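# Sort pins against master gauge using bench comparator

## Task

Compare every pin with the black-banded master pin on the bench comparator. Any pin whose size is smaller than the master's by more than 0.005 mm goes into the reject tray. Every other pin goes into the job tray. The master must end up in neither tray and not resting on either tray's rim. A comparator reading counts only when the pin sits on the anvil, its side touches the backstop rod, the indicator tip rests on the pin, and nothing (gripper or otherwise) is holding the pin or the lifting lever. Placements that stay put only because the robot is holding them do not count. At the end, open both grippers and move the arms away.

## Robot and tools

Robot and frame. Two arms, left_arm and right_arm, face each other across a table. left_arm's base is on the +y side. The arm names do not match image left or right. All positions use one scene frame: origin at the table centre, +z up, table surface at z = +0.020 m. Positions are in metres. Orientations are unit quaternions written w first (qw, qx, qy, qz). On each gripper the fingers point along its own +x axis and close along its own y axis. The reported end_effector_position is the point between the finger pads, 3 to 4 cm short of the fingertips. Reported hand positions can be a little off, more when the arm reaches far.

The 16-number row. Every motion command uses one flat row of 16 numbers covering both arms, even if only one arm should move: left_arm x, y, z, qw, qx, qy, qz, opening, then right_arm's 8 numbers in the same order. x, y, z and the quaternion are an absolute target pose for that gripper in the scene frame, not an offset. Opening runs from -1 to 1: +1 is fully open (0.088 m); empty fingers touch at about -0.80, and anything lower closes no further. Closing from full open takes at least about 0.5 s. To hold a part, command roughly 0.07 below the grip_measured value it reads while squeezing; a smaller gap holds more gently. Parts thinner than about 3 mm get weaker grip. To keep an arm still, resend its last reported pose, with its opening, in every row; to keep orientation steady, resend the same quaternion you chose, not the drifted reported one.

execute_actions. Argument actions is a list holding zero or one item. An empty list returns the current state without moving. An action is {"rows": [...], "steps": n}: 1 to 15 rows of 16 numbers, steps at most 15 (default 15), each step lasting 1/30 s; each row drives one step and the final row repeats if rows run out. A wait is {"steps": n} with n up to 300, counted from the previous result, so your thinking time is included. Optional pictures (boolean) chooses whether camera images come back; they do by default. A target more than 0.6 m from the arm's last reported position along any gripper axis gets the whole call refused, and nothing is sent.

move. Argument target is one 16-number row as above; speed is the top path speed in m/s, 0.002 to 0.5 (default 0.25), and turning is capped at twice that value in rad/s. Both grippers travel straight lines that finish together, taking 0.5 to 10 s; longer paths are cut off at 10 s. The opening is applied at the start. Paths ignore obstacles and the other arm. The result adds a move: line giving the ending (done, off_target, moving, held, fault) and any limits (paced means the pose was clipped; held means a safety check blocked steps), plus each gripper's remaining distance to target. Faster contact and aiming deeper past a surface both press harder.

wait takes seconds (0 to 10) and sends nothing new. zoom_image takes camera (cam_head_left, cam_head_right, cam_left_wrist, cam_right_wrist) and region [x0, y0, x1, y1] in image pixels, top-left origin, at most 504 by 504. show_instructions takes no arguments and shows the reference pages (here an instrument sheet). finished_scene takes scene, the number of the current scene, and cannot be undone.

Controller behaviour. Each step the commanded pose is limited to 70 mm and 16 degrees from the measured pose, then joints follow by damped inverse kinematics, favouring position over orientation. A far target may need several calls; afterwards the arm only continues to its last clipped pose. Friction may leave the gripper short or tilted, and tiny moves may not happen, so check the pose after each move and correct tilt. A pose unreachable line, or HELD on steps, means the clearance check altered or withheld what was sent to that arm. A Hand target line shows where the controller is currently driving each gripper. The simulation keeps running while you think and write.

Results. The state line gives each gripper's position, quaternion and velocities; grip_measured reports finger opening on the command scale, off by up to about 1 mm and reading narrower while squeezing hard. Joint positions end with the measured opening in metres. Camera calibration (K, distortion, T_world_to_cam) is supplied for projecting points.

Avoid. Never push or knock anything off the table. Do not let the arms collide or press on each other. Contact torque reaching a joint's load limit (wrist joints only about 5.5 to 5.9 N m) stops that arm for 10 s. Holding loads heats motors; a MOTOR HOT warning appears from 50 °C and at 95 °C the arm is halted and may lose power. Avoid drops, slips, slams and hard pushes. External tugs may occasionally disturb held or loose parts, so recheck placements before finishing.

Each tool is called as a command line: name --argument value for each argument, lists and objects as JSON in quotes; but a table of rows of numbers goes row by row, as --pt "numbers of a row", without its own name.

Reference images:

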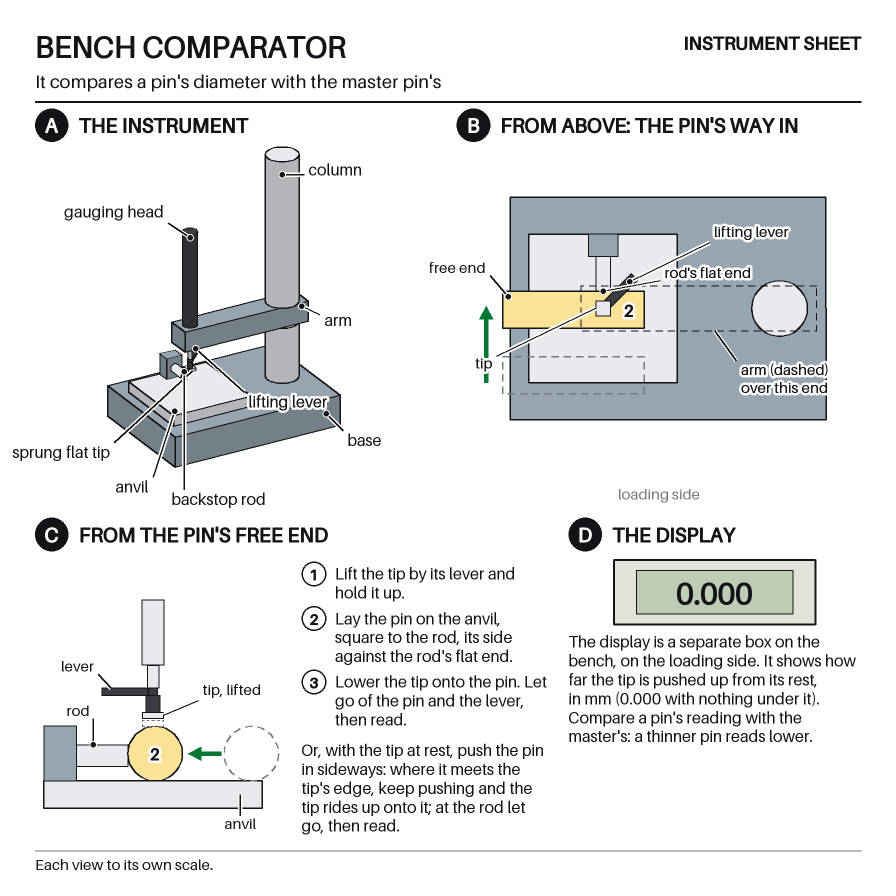

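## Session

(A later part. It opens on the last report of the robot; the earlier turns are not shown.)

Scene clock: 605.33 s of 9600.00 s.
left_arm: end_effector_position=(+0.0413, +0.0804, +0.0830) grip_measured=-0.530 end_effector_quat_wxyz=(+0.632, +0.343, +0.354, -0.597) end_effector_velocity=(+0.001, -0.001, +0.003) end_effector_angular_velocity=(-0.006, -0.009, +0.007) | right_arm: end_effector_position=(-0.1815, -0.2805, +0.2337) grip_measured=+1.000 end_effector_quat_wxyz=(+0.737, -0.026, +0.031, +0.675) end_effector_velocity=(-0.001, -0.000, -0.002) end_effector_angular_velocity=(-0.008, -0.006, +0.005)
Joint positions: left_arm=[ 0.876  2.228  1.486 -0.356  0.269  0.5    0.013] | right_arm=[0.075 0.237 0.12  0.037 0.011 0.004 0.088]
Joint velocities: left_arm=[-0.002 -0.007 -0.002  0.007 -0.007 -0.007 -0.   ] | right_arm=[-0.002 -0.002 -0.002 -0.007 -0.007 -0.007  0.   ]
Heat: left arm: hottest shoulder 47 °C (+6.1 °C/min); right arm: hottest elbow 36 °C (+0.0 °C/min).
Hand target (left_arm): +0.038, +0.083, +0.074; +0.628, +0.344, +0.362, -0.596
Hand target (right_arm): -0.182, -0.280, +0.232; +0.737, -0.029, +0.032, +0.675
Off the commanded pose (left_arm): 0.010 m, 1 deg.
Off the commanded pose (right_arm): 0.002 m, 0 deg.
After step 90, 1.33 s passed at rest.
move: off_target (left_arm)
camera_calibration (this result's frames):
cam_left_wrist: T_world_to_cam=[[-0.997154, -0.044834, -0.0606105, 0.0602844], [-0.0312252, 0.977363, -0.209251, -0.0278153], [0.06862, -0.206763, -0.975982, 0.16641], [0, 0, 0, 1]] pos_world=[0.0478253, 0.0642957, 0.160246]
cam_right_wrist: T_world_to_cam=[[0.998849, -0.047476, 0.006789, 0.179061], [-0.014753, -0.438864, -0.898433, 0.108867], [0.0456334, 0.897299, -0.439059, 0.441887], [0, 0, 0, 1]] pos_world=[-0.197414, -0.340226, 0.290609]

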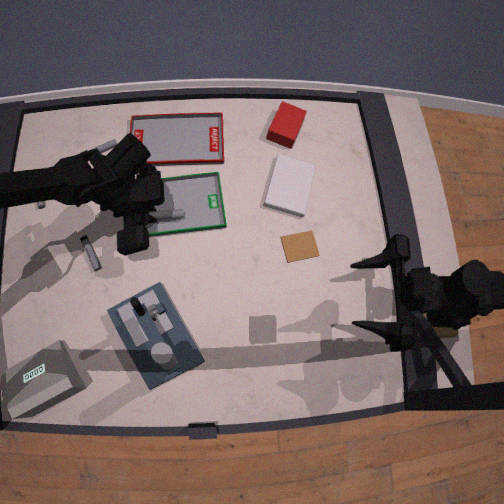

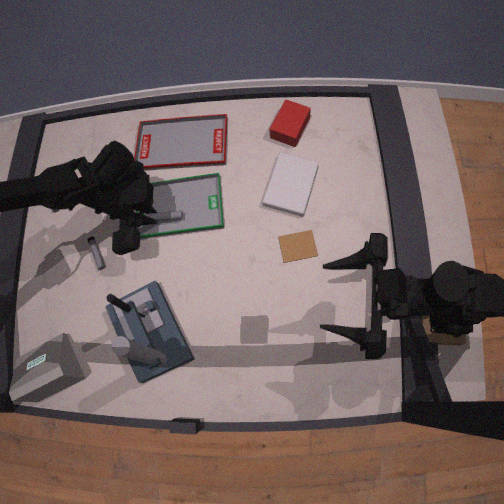

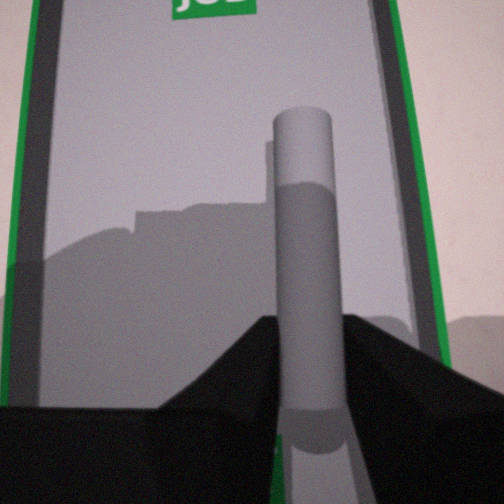

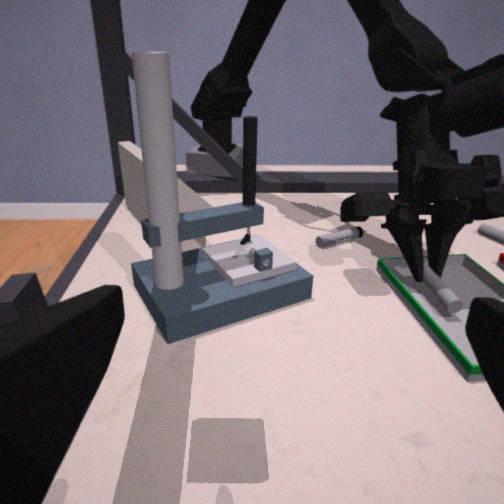

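move --target '[0.038,0.083,0.065, 0.6282,0.3442,0.3627,-0.5962, -0.61, -0.1818,-0.2804,0.232, 0.7366,-0.0295,0.0322,0.675, 1.0]' --speed 0.012

zoom_image --camera "cam_right_wrist" --region '[364, 220, 504, 360]'

Scene clock: 610.07 s of 9600.00 s.
left_arm: end_effector_position=(+0.0412, +0.0805, +0.0742) grip_measured=-0.530 end_effector_quat_wxyz=(+0.633, +0.343, +0.354, -0.597) end_effector_velocity=(-0.000, +0.000, -0.001) end_effector_angular_velocity=(+0.001, -0.003, +0.007) | right_arm: end_effector_position=(-0.1815, -0.2805, +0.2337) grip_measured=+1.000 end_effector_quat_wxyz=(+0.737, -0.026, +0.031, +0.675) end_effector_velocity=(+0.002, -0.000, +0.003) end_effector_angular_velocity=(+0.010, -0.023, -0.008)
Joint positions: left_arm=[ 0.876  2.244  1.474 -0.327  0.269  0.5    0.013] | right_arm=[0.075 0.237 0.12  0.037 0.011 0.004 0.088]
Joint velocities: left_arm=[-0.002 -0.002 -0.007  0.007 -0.007 -0.007 -0.   ] | right_arm=[-0.002 -0.002  0.002  0.007  0.007 -0.022  0.   ]
Heat: left arm: hottest shoulder 48 °C (+7.0 °C/min); right arm: hottest elbow 36 °C (+0.0 °C/min).
Hand target (left_arm): +0.038, +0.083, +0.065; +0.628, +0.344, +0.363, -0.596
Hand target (right_arm): -0.182, -0.280, +0.232; +0.737, -0.029, +0.032, +0.675
Off the commanded pose (left_arm): 0.010 m, 1 deg.
Off the commanded pose (right_arm): 0.002 m, 0 deg.
move: off_target (left_arm)
camera_calibration (this result's frames):
cam_left_wrist: T_world_to_cam=[[-0.997138, -0.0451802, -0.06062, 0.0597185], [-0.0315401, 0.977285, -0.20957, -0.0297018], [0.0687114, -0.207058, -0.975913, 0.157892], [0, 0, 0, 1]] pos_world=[0.0477618, 0.064418, 0.151485]
cam_right_wrist: T_world_to_cam=[[0.998849, -0.047476, 0.006789, 0.179061], [-0.014753, -0.438864, -0.898433, 0.108867], [0.0456334, 0.897299, -0.439059, 0.441887], [0, 0, 0, 1]] pos_world=[-0.197414, -0.340226, 0.290609]

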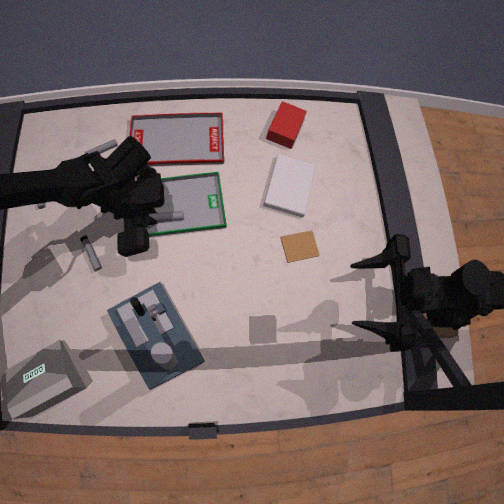

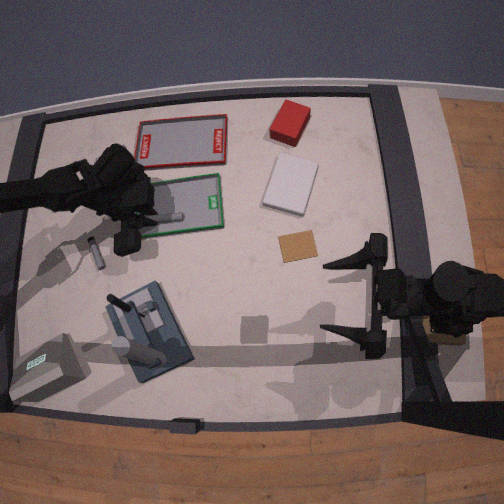

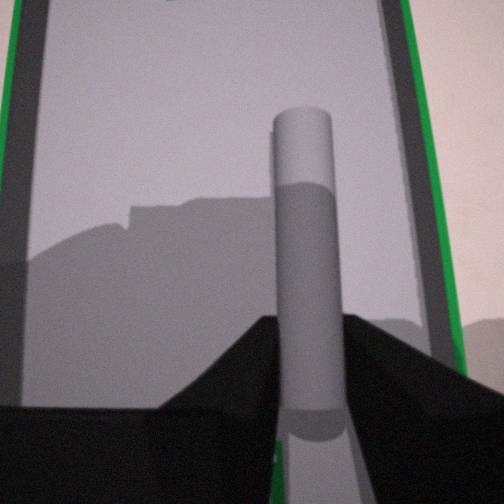

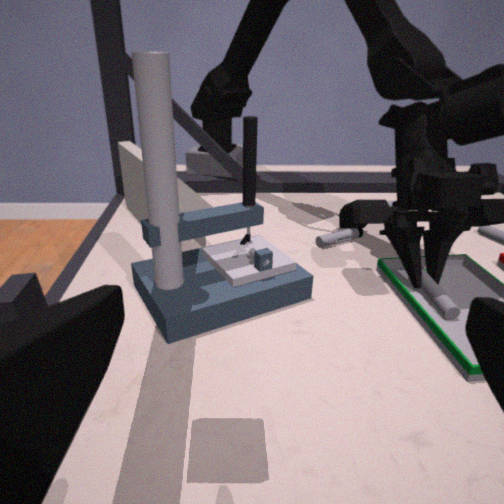

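Region (364, 220, 504, 360) of cam_right_wrist's 504x504 image, scaled by 3.600, with more detail than that image has.

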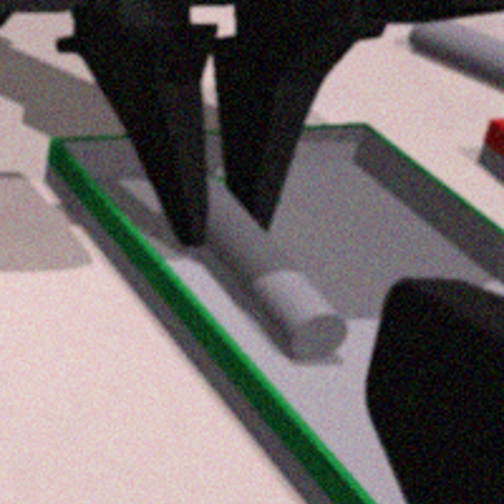

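move --target '[0.038,0.083,0.0605, 0.6282,0.3442,0.3627,-0.5962, -0.61, -0.1818,-0.2804,0.232, 0.7366,-0.0295,0.0322,0.675, 1.0]' --speed 0.008

Scene clock: 613.77 s of 9600.00 s.
left_arm: end_effector_position=(+0.0421, +0.0793, +0.0723) grip_measured=-0.530 end_effector_quat_wxyz=(+0.634, +0.343, +0.351, -0.597) end_effector_velocity=(-0.004, +0.001, -0.002) end_effector_angular_velocity=(+0.013, +0.013, +0.015) | right_arm: end_effector_position=(-0.1815, -0.2805, +0.2337) grip_measured=+1.000 end_effector_quat_wxyz=(+0.737, -0.026, +0.031, +0.675) end_effector_velocity=(-0.002, +0.000, -0.003) end_effector_angular_velocity=(-0.013, -0.005, +0.015)
Joint positions: left_arm=[ 0.876  2.25   1.471 -0.312  0.269  0.5    0.013] | right_arm=[0.075 0.237 0.12  0.037 0.011 0.004 0.088]
Joint velocities: left_arm=[-0.007 -0.002 -0.007 -0.007 -0.007 -0.022 -0.   ] | right_arm=[-0.007  0.002 -0.002 -0.007 -0.022 -0.007  0.   ]
Heat: left arm: hottest shoulder 48 °C (+6.0 °C/min); right arm: hottest elbow 36 °C (+0.0 °C/min).
Hand target (left_arm): +0.038, +0.083, +0.061; +0.628, +0.344, +0.363, -0.596
Hand target (right_arm): -0.182, -0.280, +0.232; +0.737, -0.029, +0.032, +0.675
Off the commanded pose (left_arm): 0.013 m, 2 deg.
Off the commanded pose (right_arm): 0.002 m, 0 deg.
move: off_target (left_arm)
camera_calibration (this result's frames):
cam_left_wrist: T_world_to_cam=[[-0.996877, -0.045551, -0.0645105, 0.0606758], [-0.0306534, 0.976025, -0.215488, -0.0284349], [0.0727796, -0.212838, -0.974373, 0.1559], [0, 0, 0, 1]] pos_world=[0.0482683, 0.0636985, 0.149692]
cam_right_wrist: T_world_to_cam=[[0.998849, -0.047476, 0.006789, 0.179061], [-0.014753, -0.438864, -0.898433, 0.108867], [0.0456334, 0.897299, -0.439059, 0.441887], [0, 0, 0, 1]] pos_world=[-0.197414, -0.340226, 0.290609]

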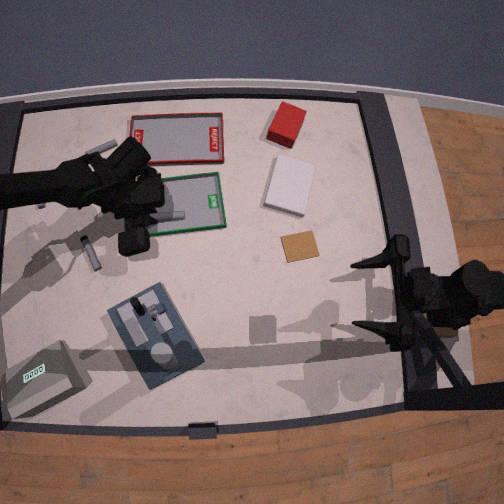

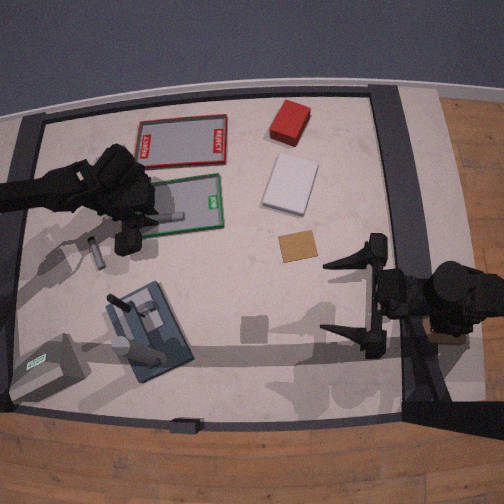

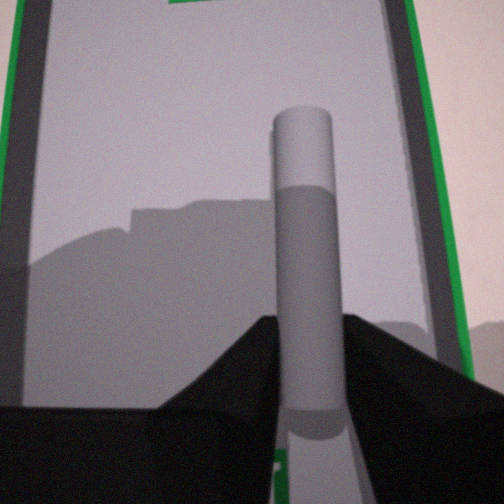

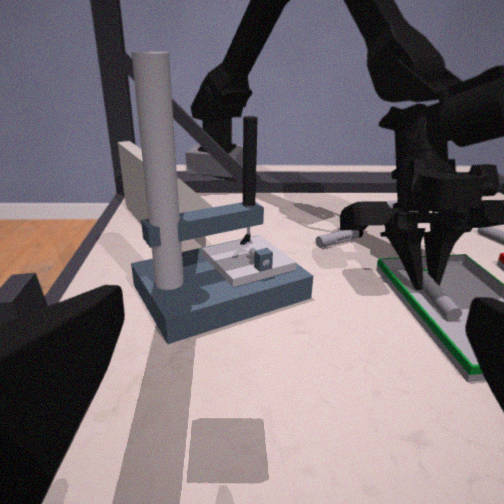

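move --target '[0.040,0.081,0.066, 0.6282,0.3442,0.3627,-0.5962, -0.25, -0.1818,-0.2804,0.232, 0.7366,-0.0295,0.0322,0.675, 1.0]' --speed 0.01

move --target '[0.042,0.085,0.125, 0.6282,0.3442,0.3627,-0.5962, -0.25, -0.1818,-0.2804,0.232, 0.7366,-0.0295,0.0322,0.675, 1.0]' --speed 0.08

move --target '[0.195,0.23,0.135, 0.7238,0.2745,0.4179,-0.4754, -0.10, -0.1818,-0.2804,0.232, 0.7366,-0.0295,0.0322,0.675, 1.0]' --speed 0.15

Scene clock: 621.80 s of 9600.00 s.
left_arm: end_effector_position=(+0.0406, +0.0815, +0.0709) grip_measured=-0.252 end_effector_quat_wxyz=(+0.631, +0.344, +0.357, -0.597) end_effector_velocity=(-0.001, +0.005, -0.002) end_effector_angular_velocity=(+0.022, +0.004, -0.001) | right_arm: end_effector_position=(-0.1815, -0.2805, +0.2337) grip_measured=+1.000 end_effector_quat_wxyz=(+0.737, -0.026, +0.031, +0.675) end_effector_velocity=(-0.001, -0.000, -0.002) end_effector_angular_velocity=(-0.008, -0.006, +0.005)
Joint positions: left_arm=[ 0.876  2.25   1.471 -0.325  0.269  0.5    0.027] | right_arm=[0.075 0.237 0.12  0.037 0.011 0.004 0.088]
Joint velocities: left_arm=[ 0.002 -0.002 -0.002 -0.022 -0.007  0.007 -0.   ] | right_arm=[-0.002 -0.002 -0.002 -0.007 -0.007 -0.007  0.   ]
Heat: left arm: hottest shoulder 48 °C (+6.0 °C/min); right arm: hottest elbow 36 °C (+0.0 °C/min).
Hand target (left_arm): +0.040, +0.081, +0.066; +0.628, +0.344, +0.363, -0.596
Hand target (right_arm): -0.182, -0.280, +0.232; +0.737, -0.029, +0.032, +0.675
Off the commanded pose (left_arm): 0.005 m, 1 deg.
Off the commanded pose (right_arm): 0.002 m, 0 deg.
After step 90, 3.50 s passed at rest.
move: done
camera_calibration (this result's frames):
cam_left_wrist: T_world_to_cam=[[-0.997358, -0.044868, -0.0571363, 0.0586351], [-0.0323125, 0.978382, -0.204265, -0.0317647], [0.0650661, -0.201879, -0.977247, 0.154787], [0, 0, 0, 1]] pos_world=[0.0473824, 0.0649571, 0.148127]
cam_right_wrist: T_world_to_cam=[[0.998849, -0.047476, 0.006789, 0.179061], [-0.014753, -0.438864, -0.898433, 0.108867], [0.0456334, 0.897299, -0.439059, 0.441887], [0, 0, 0, 1]] pos_world=[-0.197414, -0.340226, 0.290609]

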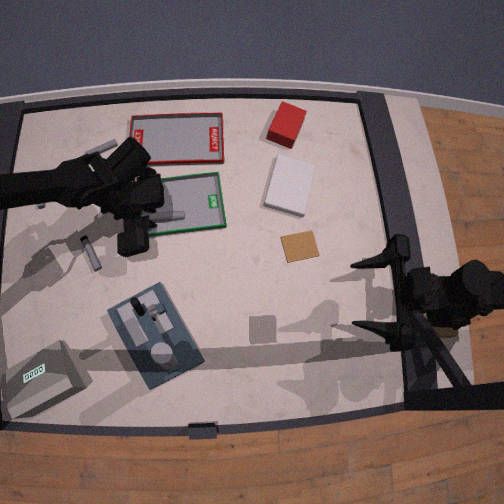

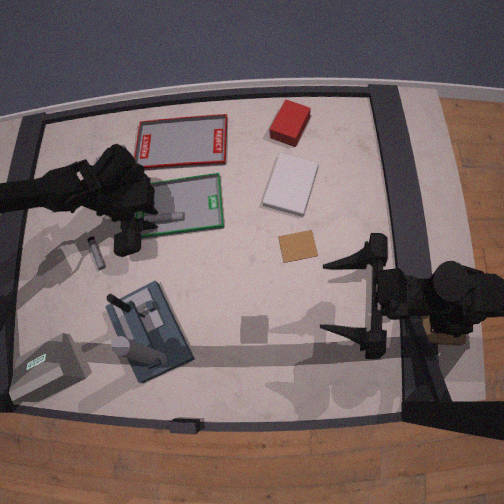

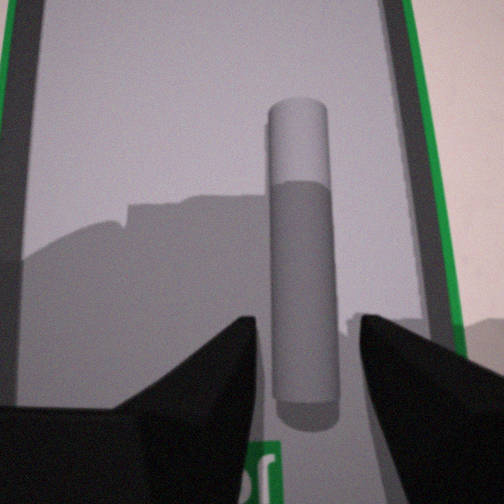

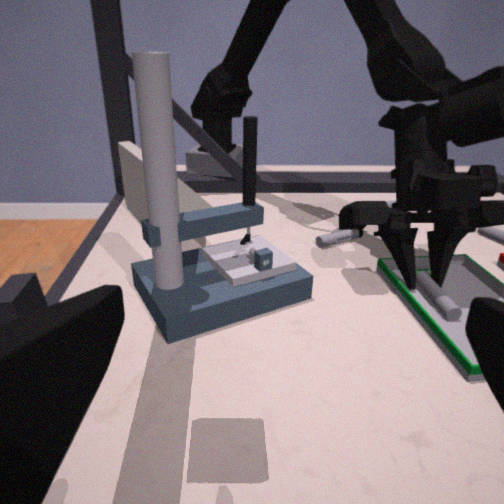

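Scene clock: 622.87 s of 9600.00 s.
left_arm: end_effector_position=(+0.0390, +0.0875, +0.1160) grip_measured=-0.252 end_effector_quat_wxyz=(+0.624, +0.346, +0.371, -0.594) end_effector_velocity=(-0.004, +0.005, -0.003) end_effector_angular_velocity=(+0.026, +0.014, +0.007) | right_arm: end_effector_position=(-0.1815, -0.2805, +0.2337) grip_measured=+1.000 end_effector_quat_wxyz=(+0.737, -0.026, +0.031, +0.675) end_effector_velocity=(-0.001, -0.000, -0.002) end_effector_angular_velocity=(-0.008, -0.006, +0.005)
Joint positions: left_arm=[ 0.881  2.168  1.546 -0.515  0.27   0.501  0.027] | right_arm=[0.075 0.237 0.12  0.037 0.011 0.004 0.088]
Joint velocities: left_arm=[-0.002 -0.002 -0.007 -0.022 -0.007 -0.007 -0.   ] | right_arm=[-0.002 -0.002 -0.002 -0.007 -0.007 -0.007  0.   ]
Heat: left arm: hottest shoulder 49 °C (+7.0 °C/min); right arm: hottest elbow 36 °C (+0.0 °C/min).
Hand target (left_arm): +0.042, +0.085, +0.125; +0.628, +0.344, +0.363, -0.596
Hand target (right_arm): -0.182, -0.280, +0.232; +0.737, -0.029, +0.032, +0.675
Off the commanded pose (left_arm): 0.010 m, 1 deg.
Off the commanded pose (right_arm): 0.002 m, 0 deg.
move: off_target (left_arm)
camera_calibration (this result's frames):
cam_left_wrist: T_world_to_cam=[[-0.998151, -0.04658, -0.0390543, 0.058027], [-0.0389183, 0.983252, -0.178049, -0.0317295], [0.0466937, -0.176199, -0.983246, 0.199352], [0, 0, 0, 1]] pos_world=[0.0473763, 0.0690267, 0.192629]
cam_right_wrist: T_world_to_cam=[[0.998849, -0.047476, 0.006789, 0.179061], [-0.014753, -0.438864, -0.898433, 0.108867], [0.0456334, 0.897299, -0.439059, 0.441887], [0, 0, 0, 1]] pos_world=[-0.197414, -0.340226, 0.290609]

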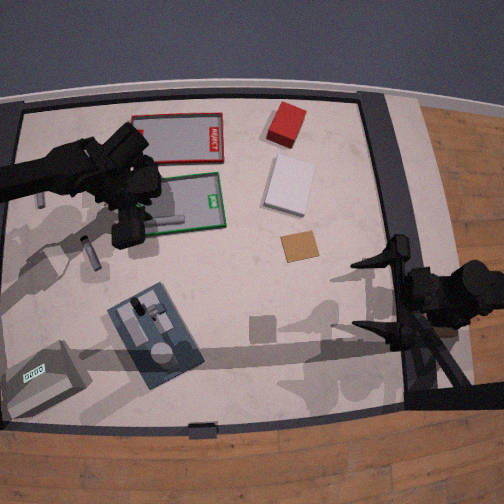

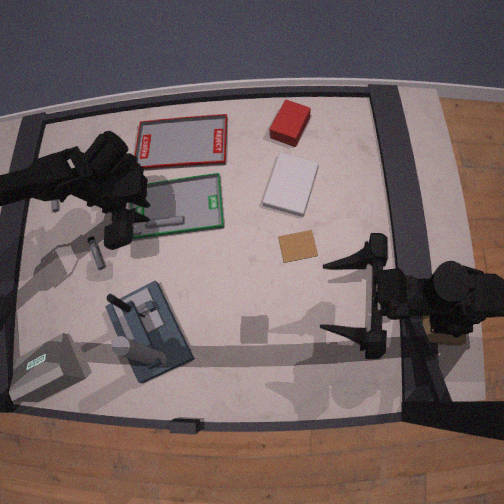

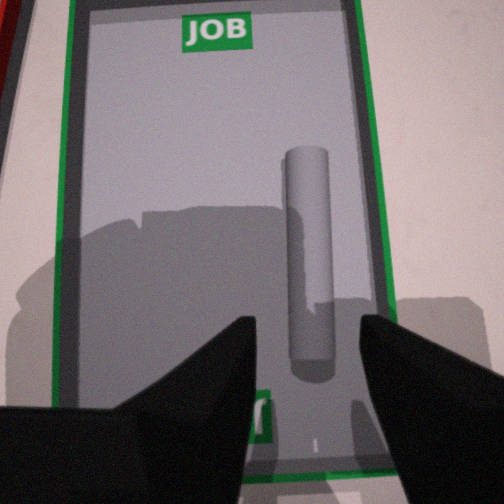

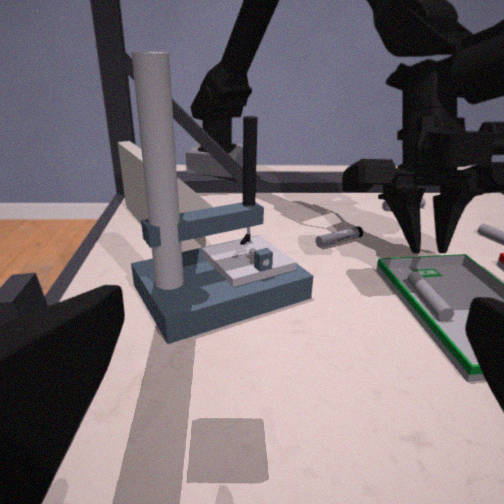

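Scene clock: 624.70 s of 9600.00 s.
left_arm: end_effector_position=(+0.1930, +0.2319, +0.1397) grip_measured=-0.102 end_effector_quat_wxyz=(+0.727, +0.275, +0.415, -0.473) end_effector_velocity=(-0.006, +0.003, -0.013) end_effector_angular_velocity=(+0.027, +0.041, +0.007) | right_arm: end_effector_position=(-0.1815, -0.2805, +0.2337) grip_measured=+1.000 end_effector_quat_wxyz=(+0.737, -0.026, +0.031, +0.675) end_effector_velocity=(-0.001, -0.000, -0.002) end_effector_angular_velocity=(-0.010, -0.035, +0.008)
Joint positions: left_arm=[ 1.322  2.136  1.586 -0.582  0.305  0.58   0.034] | right_arm=[0.075 0.237 0.12  0.037 0.011 0.004 0.088]
Joint velocities: left_arm=[-0.002  0.017 -0.007 -0.022 -0.007 -0.007 -0.   ] | right_arm=[-0.002 -0.002 -0.002 -0.007 -0.007 -0.037  0.   ]
Heat: left arm: hottest shoulder 49 °C (+6.0 °C/min); right arm: hottest elbow 36 °C (+0.0 °C/min).
Hand target (left_arm): +0.194, +0.231, +0.135; +0.723, +0.275, +0.418, -0.475
Hand target (right_arm): -0.182, -0.280, +0.232; +0.737, -0.029, +0.032, +0.675
Off the commanded pose (left_arm): 0.005 m, 0 deg.
Off the commanded pose (right_arm): 0.002 m, 0 deg.
move: done
camera_calibration (this result's frames):
cam_left_wrist: T_world_to_cam=[[-0.917246, -0.39449, -0.0551161, 0.286647], [-0.377027, 0.904494, -0.199349, -0.0769678], [0.128493, -0.162072, -0.978377, 0.221128], [0, 0, 0, 1]] pos_world=[0.205493, 0.218535, 0.216802]
cam_right_wrist: T_world_to_cam=[[0.998849, -0.047476, 0.006789, 0.179061], [-0.014753, -0.438864, -0.898433, 0.108867], [0.0456334, 0.897299, -0.439059, 0.441887], [0, 0, 0, 1]] pos_world=[-0.197414, -0.340226, 0.290609]

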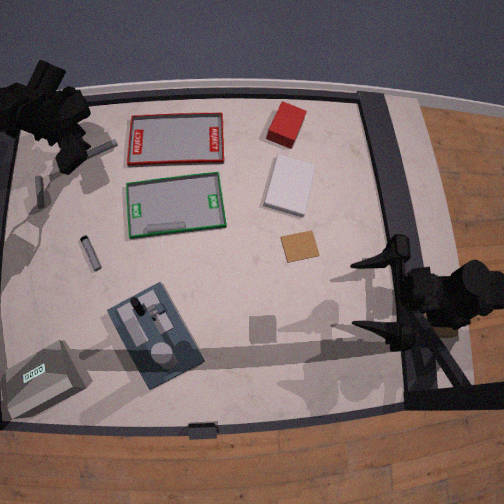

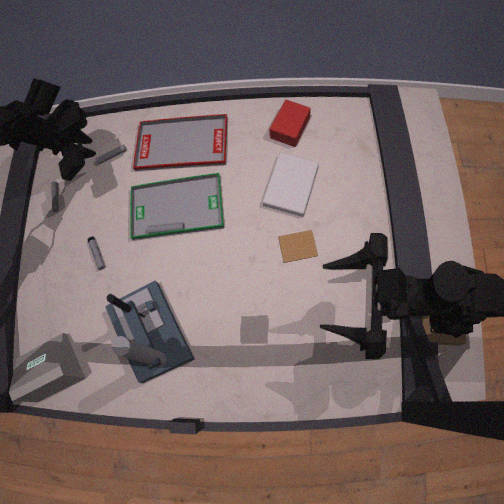

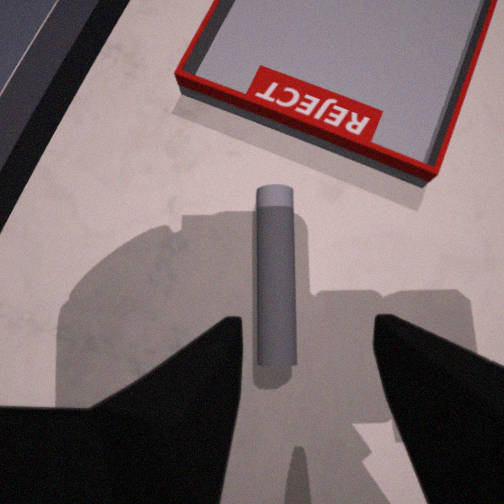

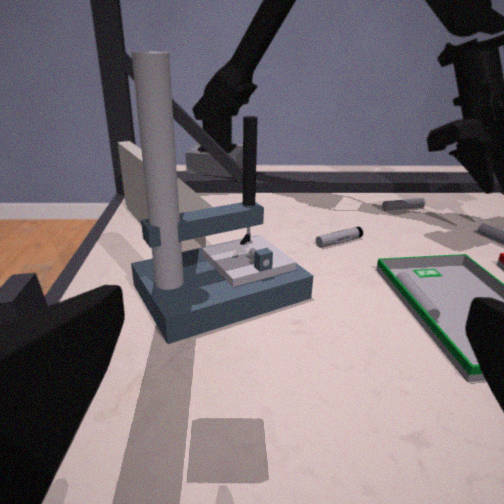

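move --target '[0.1985,0.2335,0.082, 0.7238,0.2745,0.4179,-0.4754, -0.10, -0.1818,-0.2804,0.232, 0.7366,-0.0295,0.0322,0.675, 1.0]' --speed 0.05

Scene clock: 632.90 s of 9600.00 s.
left_arm: end_effector_position=(+0.2025, +0.2300, +0.0945) grip_measured=-0.102 end_effector_quat_wxyz=(+0.731, +0.275, +0.407, -0.474) end_effector_velocity=(-0.001, -0.002, +0.001) end_effector_angular_velocity=(-0.008, -0.007, -0.012) | right_arm: end_effector_position=(-0.1814, -0.2806, +0.2337) grip_measured=+1.000 end_effector_quat_wxyz=(+0.737, -0.026, +0.031, +0.675) end_effector_velocity=(-0.001, -0.000, -0.002) end_effector_angular_velocity=(-0.007, +0.008, +0.004)
Joint positions: left_arm=[ 1.33   2.225  1.533 -0.423  0.31   0.589  0.034] | right_arm=[0.075 0.237 0.12  0.037 0.011 0.004 0.088]
Joint velocities: left_arm=[-0.002 -0.002 -0.002  0.007  0.007  0.007 -0.   ] | right_arm=[-0.002 -0.002 -0.002 -0.007 -0.007  0.007  0.   ]
Heat: left arm: hottest shoulder 49 °C (+6.1 °C/min); right arm: hottest elbow 36 °C (+0.0 °C/min).
Hand target (left_arm): +0.199, +0.233, +0.082; +0.724, +0.275, +0.418, -0.476
Hand target (right_arm): -0.182, -0.280, +0.232; +0.737, -0.029, +0.032, +0.675
Off the commanded pose (left_arm): 0.014 m, 2 deg.
Off the commanded pose (right_arm): 0.002 m, 0 deg.
After step 130, 2.37 s passed at rest.
move: off_target (left_arm)
camera_calibration (this result's frames):
cam_left_wrist: T_world_to_cam=[[-0.917404, -0.392455, -0.0659539, 0.292762], [-0.371098, 0.903509, -0.214378, -0.0802579], [0.143724, -0.172196, -0.974521, 0.174267], [0, 0, 0, 1]] pos_world=[0.213751, 0.217417, 0.17193]
cam_right_wrist: T_world_to_cam=[[0.998831, -0.0478557, 0.00681984, 0.178886], [-0.0148922, -0.43886, -0.898432, 0.108841], [0.0459881, 0.89728, -0.43906, 0.441949], [0, 0, 0, 1]] pos_world=[-0.197381, -0.340225, 0.290608]

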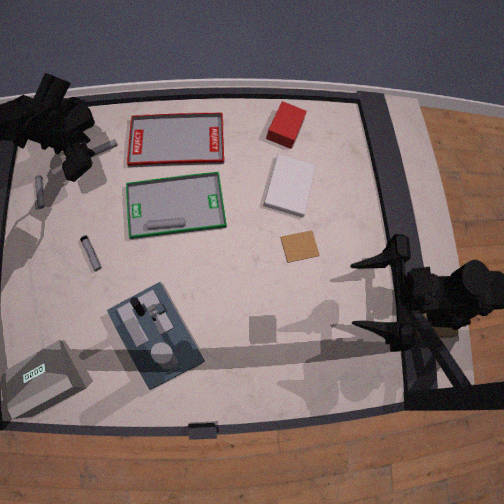

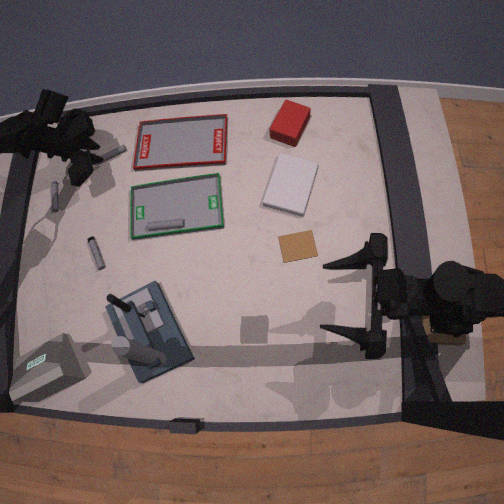

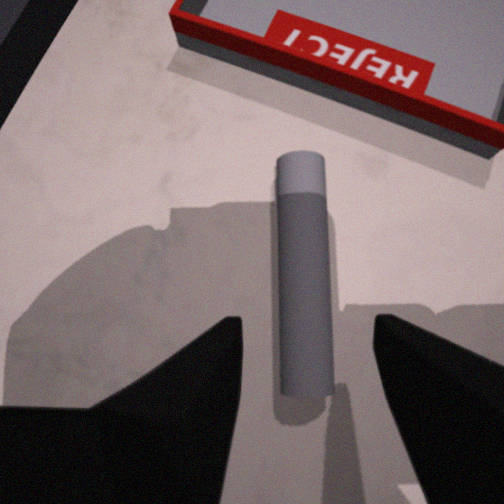

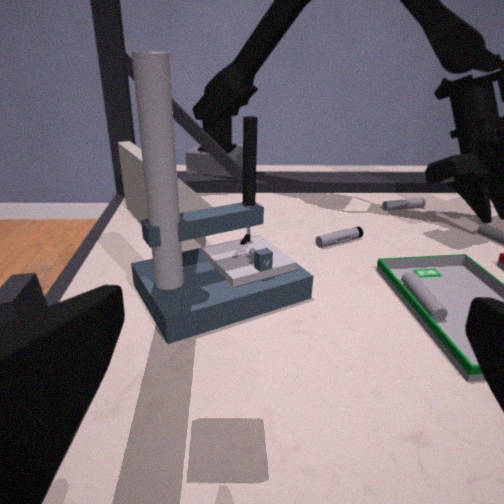

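move --target '[0.1985,0.2335,0.0565, 0.7238,0.2745,0.4179,-0.4754, -0.10, -0.1818,-0.2804,0.232, 0.7366,-0.0295,0.0322,0.675, 1.0]' --speed 0.025

Scene clock: 639.33 s of 9600.00 s.
left_arm: end_effector_position=(+0.2032, +0.2296, +0.0691) grip_measured=-0.102 end_effector_quat_wxyz=(+0.731, +0.275, +0.406, -0.474) end_effector_velocity=(-0.004, -0.001, -0.002) end_effector_angular_velocity=(+0.010, +0.011, +0.002) | right_arm: end_effector_position=(-0.1814, -0.2806, +0.2337) grip_measured=+1.000 end_effector_quat_wxyz=(+0.737, -0.026, +0.031, +0.675) end_effector_velocity=(-0.001, -0.000, +0.003) end_effector_angular_velocity=(+0.012, -0.008, +0.005)
Joint positions: left_arm=[ 1.33   2.274  1.503 -0.344  0.31   0.589  0.034] | right_arm=[0.075 0.237 0.12  0.037 0.011 0.004 0.088]
Joint velocities: left_arm=[-0.007 -0.002 -0.007 -0.007 -0.007 -0.007 -0.   ] | right_arm=[-0.002 -0.002  0.002  0.007 -0.007 -0.007  0.   ]
Heat: left arm: hottest shoulder 49 °C (+5.0 °C/min); right arm: hottest elbow 36 °C (+0.0 °C/min).
Hand target (left_arm): +0.199, +0.233, +0.057; +0.724, +0.275, +0.418, -0.475
Hand target (right_arm): -0.182, -0.280, +0.232; +0.737, -0.029, +0.032, +0.675
Off the commanded pose (left_arm): 0.014 m, 2 deg.
Off the commanded pose (right_arm): 0.002 m, 0 deg.
After step 90, 1.60 s passed at rest.
move: off_target (left_arm)
camera_calibration (this result's frames):
cam_left_wrist: T_world_to_cam=[[-0.917337, -0.392491, -0.0666564, 0.291632], [-0.370883, 0.90339, -0.215249, -0.0850356], [0.1447, -0.172734, -0.974282, 0.149258], [0, 0, 0, 1]] pos_world=[0.214389, 0.217065, 0.146555]
cam_right_wrist: T_world_to_cam=[[0.998831, -0.0478557, 0.00681984, 0.178886], [-0.0148922, -0.43886, -0.898432, 0.108841], [0.0459881, 0.89728, -0.43906, 0.441949], [0, 0, 0, 1]] pos_world=[-0.197381, -0.340225, 0.290608]

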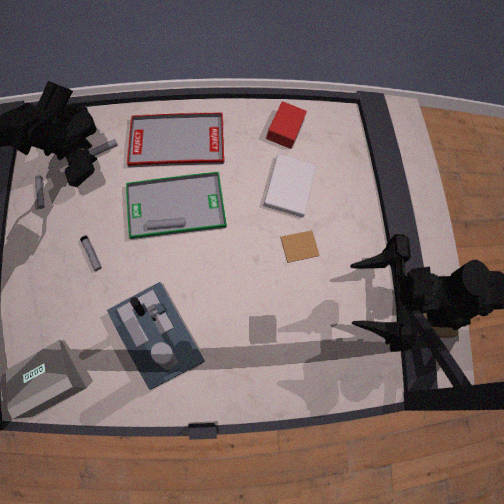

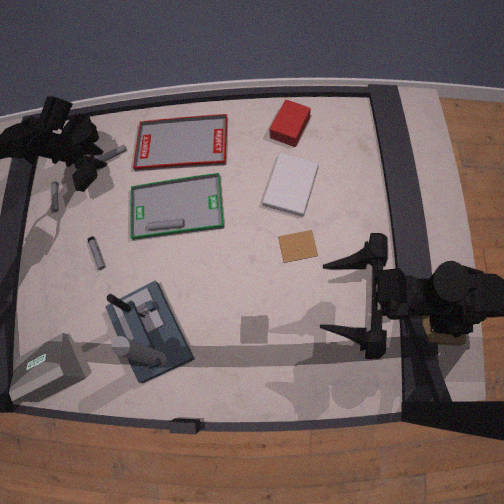

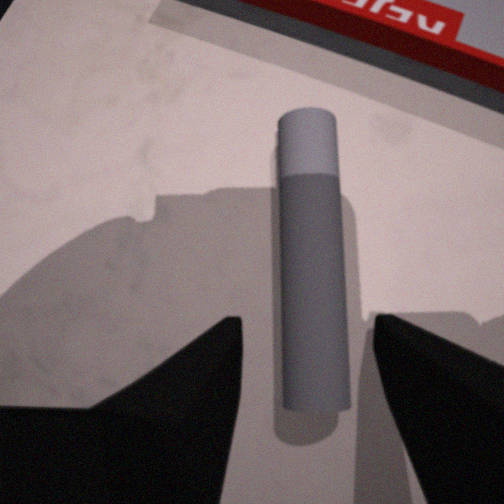

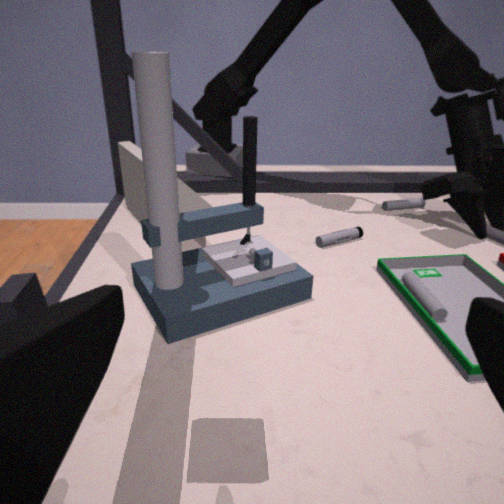

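execute_actions --actions '[]'

Scene clock: 651.17 s of 9600.00 s.
left_arm: end_effector_position=(+0.2033, +0.2296, +0.0692) grip_measured=-0.102 end_effector_quat_wxyz=(+0.731, +0.275, +0.406, -0.474) end_effector_velocity=(-0.001, +0.000, +0.001) end_effector_angular_velocity=(+0.020, -0.011, -0.004) | right_arm: end_effector_position=(-0.1814, -0.2806, +0.2337) grip_measured=+1.000 end_effector_quat_wxyz=(+0.737, -0.026, +0.031, +0.675) end_effector_velocity=(-0.003, -0.000, -0.001) end_effector_angular_velocity=(-0.004, -0.020, +0.021)
Joint positions: left_arm=[ 1.33   2.274  1.503 -0.343  0.31   0.589  0.034] | right_arm=[0.075 0.237 0.12  0.037 0.011 0.004 0.088]
Joint velocities: left_arm=[-0.007 -0.007 -0.002 -0.007 -0.022  0.007 -0.   ] | right_arm=[-0.002 -0.007 -0.002 -0.007 -0.022 -0.022  0.   ]
Heat: left arm: hottest shoulder 49 °C (+4.0 °C/min); right arm: hottest elbow 36 °C (+0.0 °C/min).
Hand target (left_arm): +0.199, +0.233, +0.057; +0.724, +0.275, +0.418, -0.475
Hand target (right_arm): -0.182, -0.280, +0.232; +0.737, -0.029, +0.032, +0.675
Off the commanded pose (left_arm): 0.014 m, 2 deg.
Off the commanded pose (right_arm): 0.002 m, 0 deg.
Steps of this call (steps 1 to 90: nothing new was sent; then 8.83 s passed at rest). Readings (end_effector_position):
1: left_arm (+0.2033, +0.2296, +0.0692) | right_arm (-0.1814, -0.2806, +0.2337)
2: left_arm (+0.2033, +0.2296, +0.0692) | right_arm (-0.1814, -0.2806, +0.2337)
4: left_arm (+0.2033, +0.2296, +0.0692) | right_arm (-0.1814, -0.2806, +0.2337)
8: left_arm (+0.2033, +0.2296, +0.0692) | right_arm (-0.1814, -0.2806, +0.2337)
90: the state above
camera_calibration (this result's frames):
cam_left_wrist: T_world_to_cam=[[-0.917315, -0.392503, -0.0668905, 0.291693], [-0.370811, 0.90335, -0.215539, -0.0849584], [0.145026, -0.172914, -0.974201, 0.149247], [0, 0, 0, 1]] pos_world=[0.214427, 0.217045, 0.146596]
cam_right_wrist: T_world_to_cam=[[0.998831, -0.0478557, 0.00681984, 0.178886], [-0.0148922, -0.43886, -0.898432, 0.108841], [0.0459881, 0.89728, -0.43906, 0.441949], [0, 0, 0, 1]] pos_world=[-0.197381, -0.340225, 0.290608]

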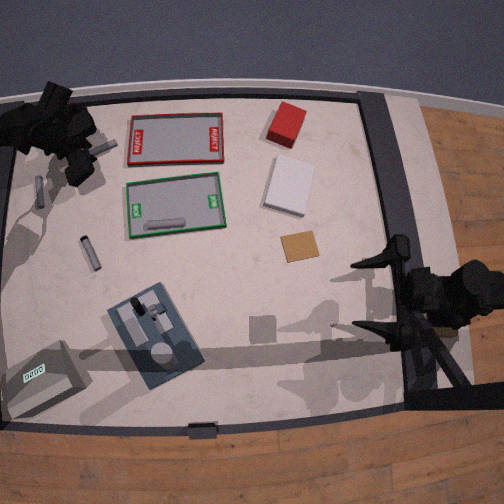

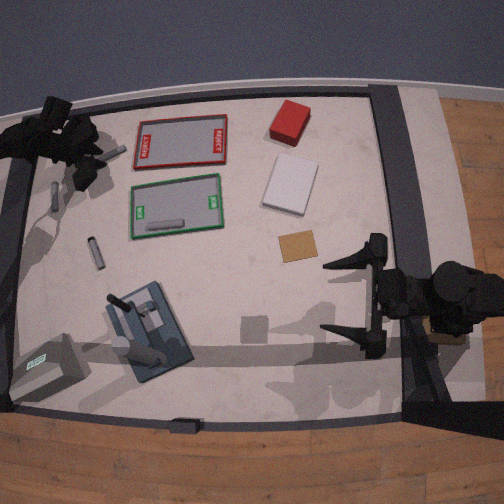

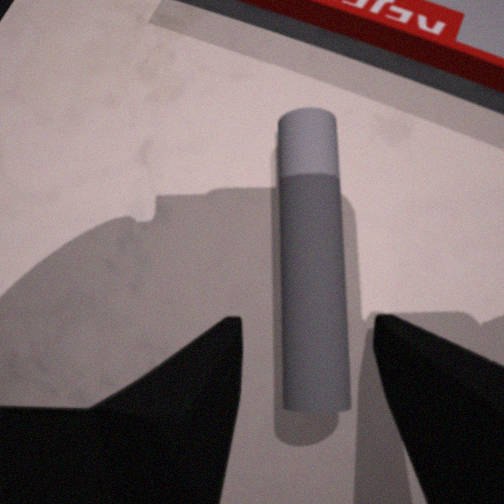

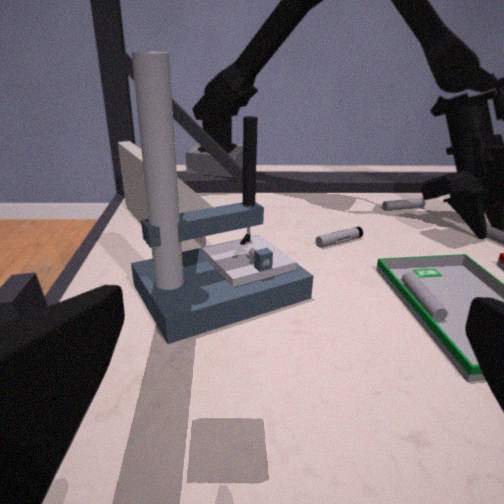

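move --target '[0.1985,0.2335,0.0585, 0.7238,0.2745,0.4179,-0.4754, -0.61, -0.1818,-0.2804,0.232, 0.7366,-0.0295,0.0322,0.675, 1.0]' --speed 0.01

Scene clock: 654.37 s of 9600.00 s.
left_arm: end_effector_position=(+0.2034, +0.2297, +0.0692) grip_measured=-0.531 end_effector_quat_wxyz=(+0.731, +0.275, +0.406, -0.474) end_effector_velocity=(+0.000, +0.002, +0.001) end_effector_angular_velocity=(+0.014, +0.003, +0.026) | right_arm: end_effector_position=(-0.1814, -0.2806, +0.2337) grip_measured=+1.000 end_effector_quat_wxyz=(+0.737, -0.026, +0.031, +0.675) end_effector_velocity=(+0.002, -0.001, -0.005) end_effector_angular_velocity=(-0.023, -0.006, -0.009)
Joint positions: left_arm=[ 1.33   2.274  1.503 -0.343  0.31   0.589  0.013] | right_arm=[0.075 0.237 0.12  0.037 0.011 0.004 0.088]
Joint velocities: left_arm=[-0.002 -0.007 -0.002 -0.007 -0.022 -0.022 -0.   ] | right_arm=[-0.002 -0.002 -0.002 -0.022  0.007 -0.007  0.   ]
Heat: left arm: hottest shoulder 49 °C (+3.0 °C/min); right arm: hottest elbow 36 °C (+0.0 °C/min).
Hand target (left_arm): +0.199, +0.234, +0.059; +0.724, +0.275, +0.418, -0.475
Hand target (right_arm): -0.182, -0.280, +0.232; +0.737, -0.029, +0.032, +0.675
Off the commanded pose (left_arm): 0.012 m, 2 deg.
Off the commanded pose (right_arm): 0.002 m, 0 deg.
move: off_target (left_arm)
camera_calibration (this result's frames):
cam_left_wrist: T_world_to_cam=[[-0.917242, -0.392719, -0.0666212, 0.291824], [-0.371039, 0.903207, -0.215749, -0.0849372], [0.144901, -0.173175, -0.974174, 0.149355], [0, 0, 0, 1]] pos_world=[0.214516, 0.217185, 0.146614]
cam_right_wrist: T_world_to_cam=[[0.998831, -0.0478557, 0.00681984, 0.178886], [-0.0148922, -0.43886, -0.898432, 0.108841], [0.0459881, 0.89728, -0.43906, 0.441949], [0, 0, 0, 1]] pos_world=[-0.197381, -0.340225, 0.290608]

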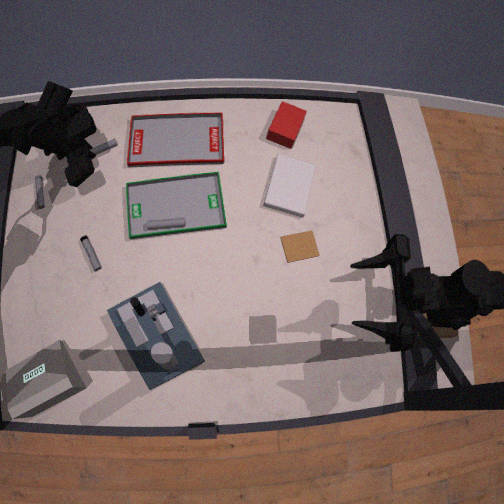

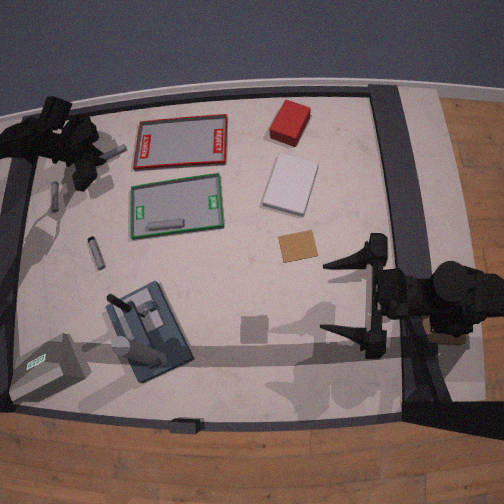

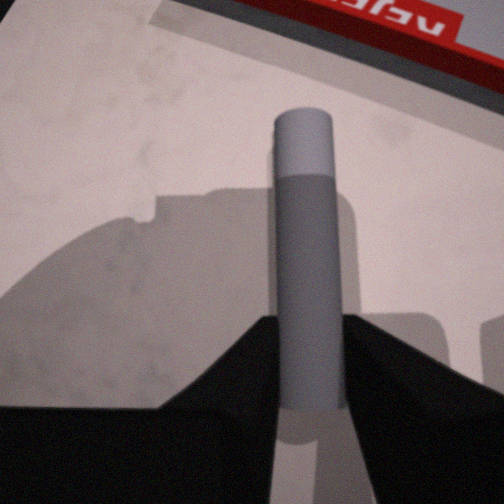

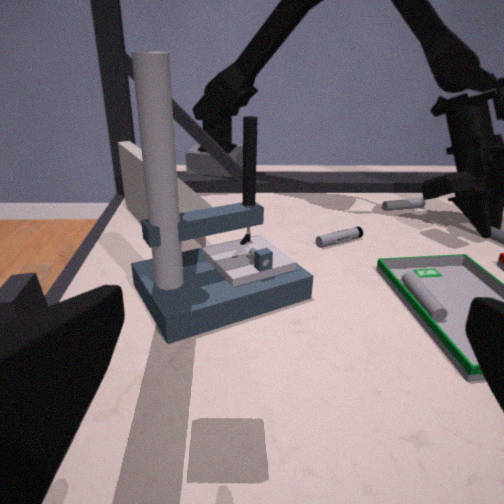

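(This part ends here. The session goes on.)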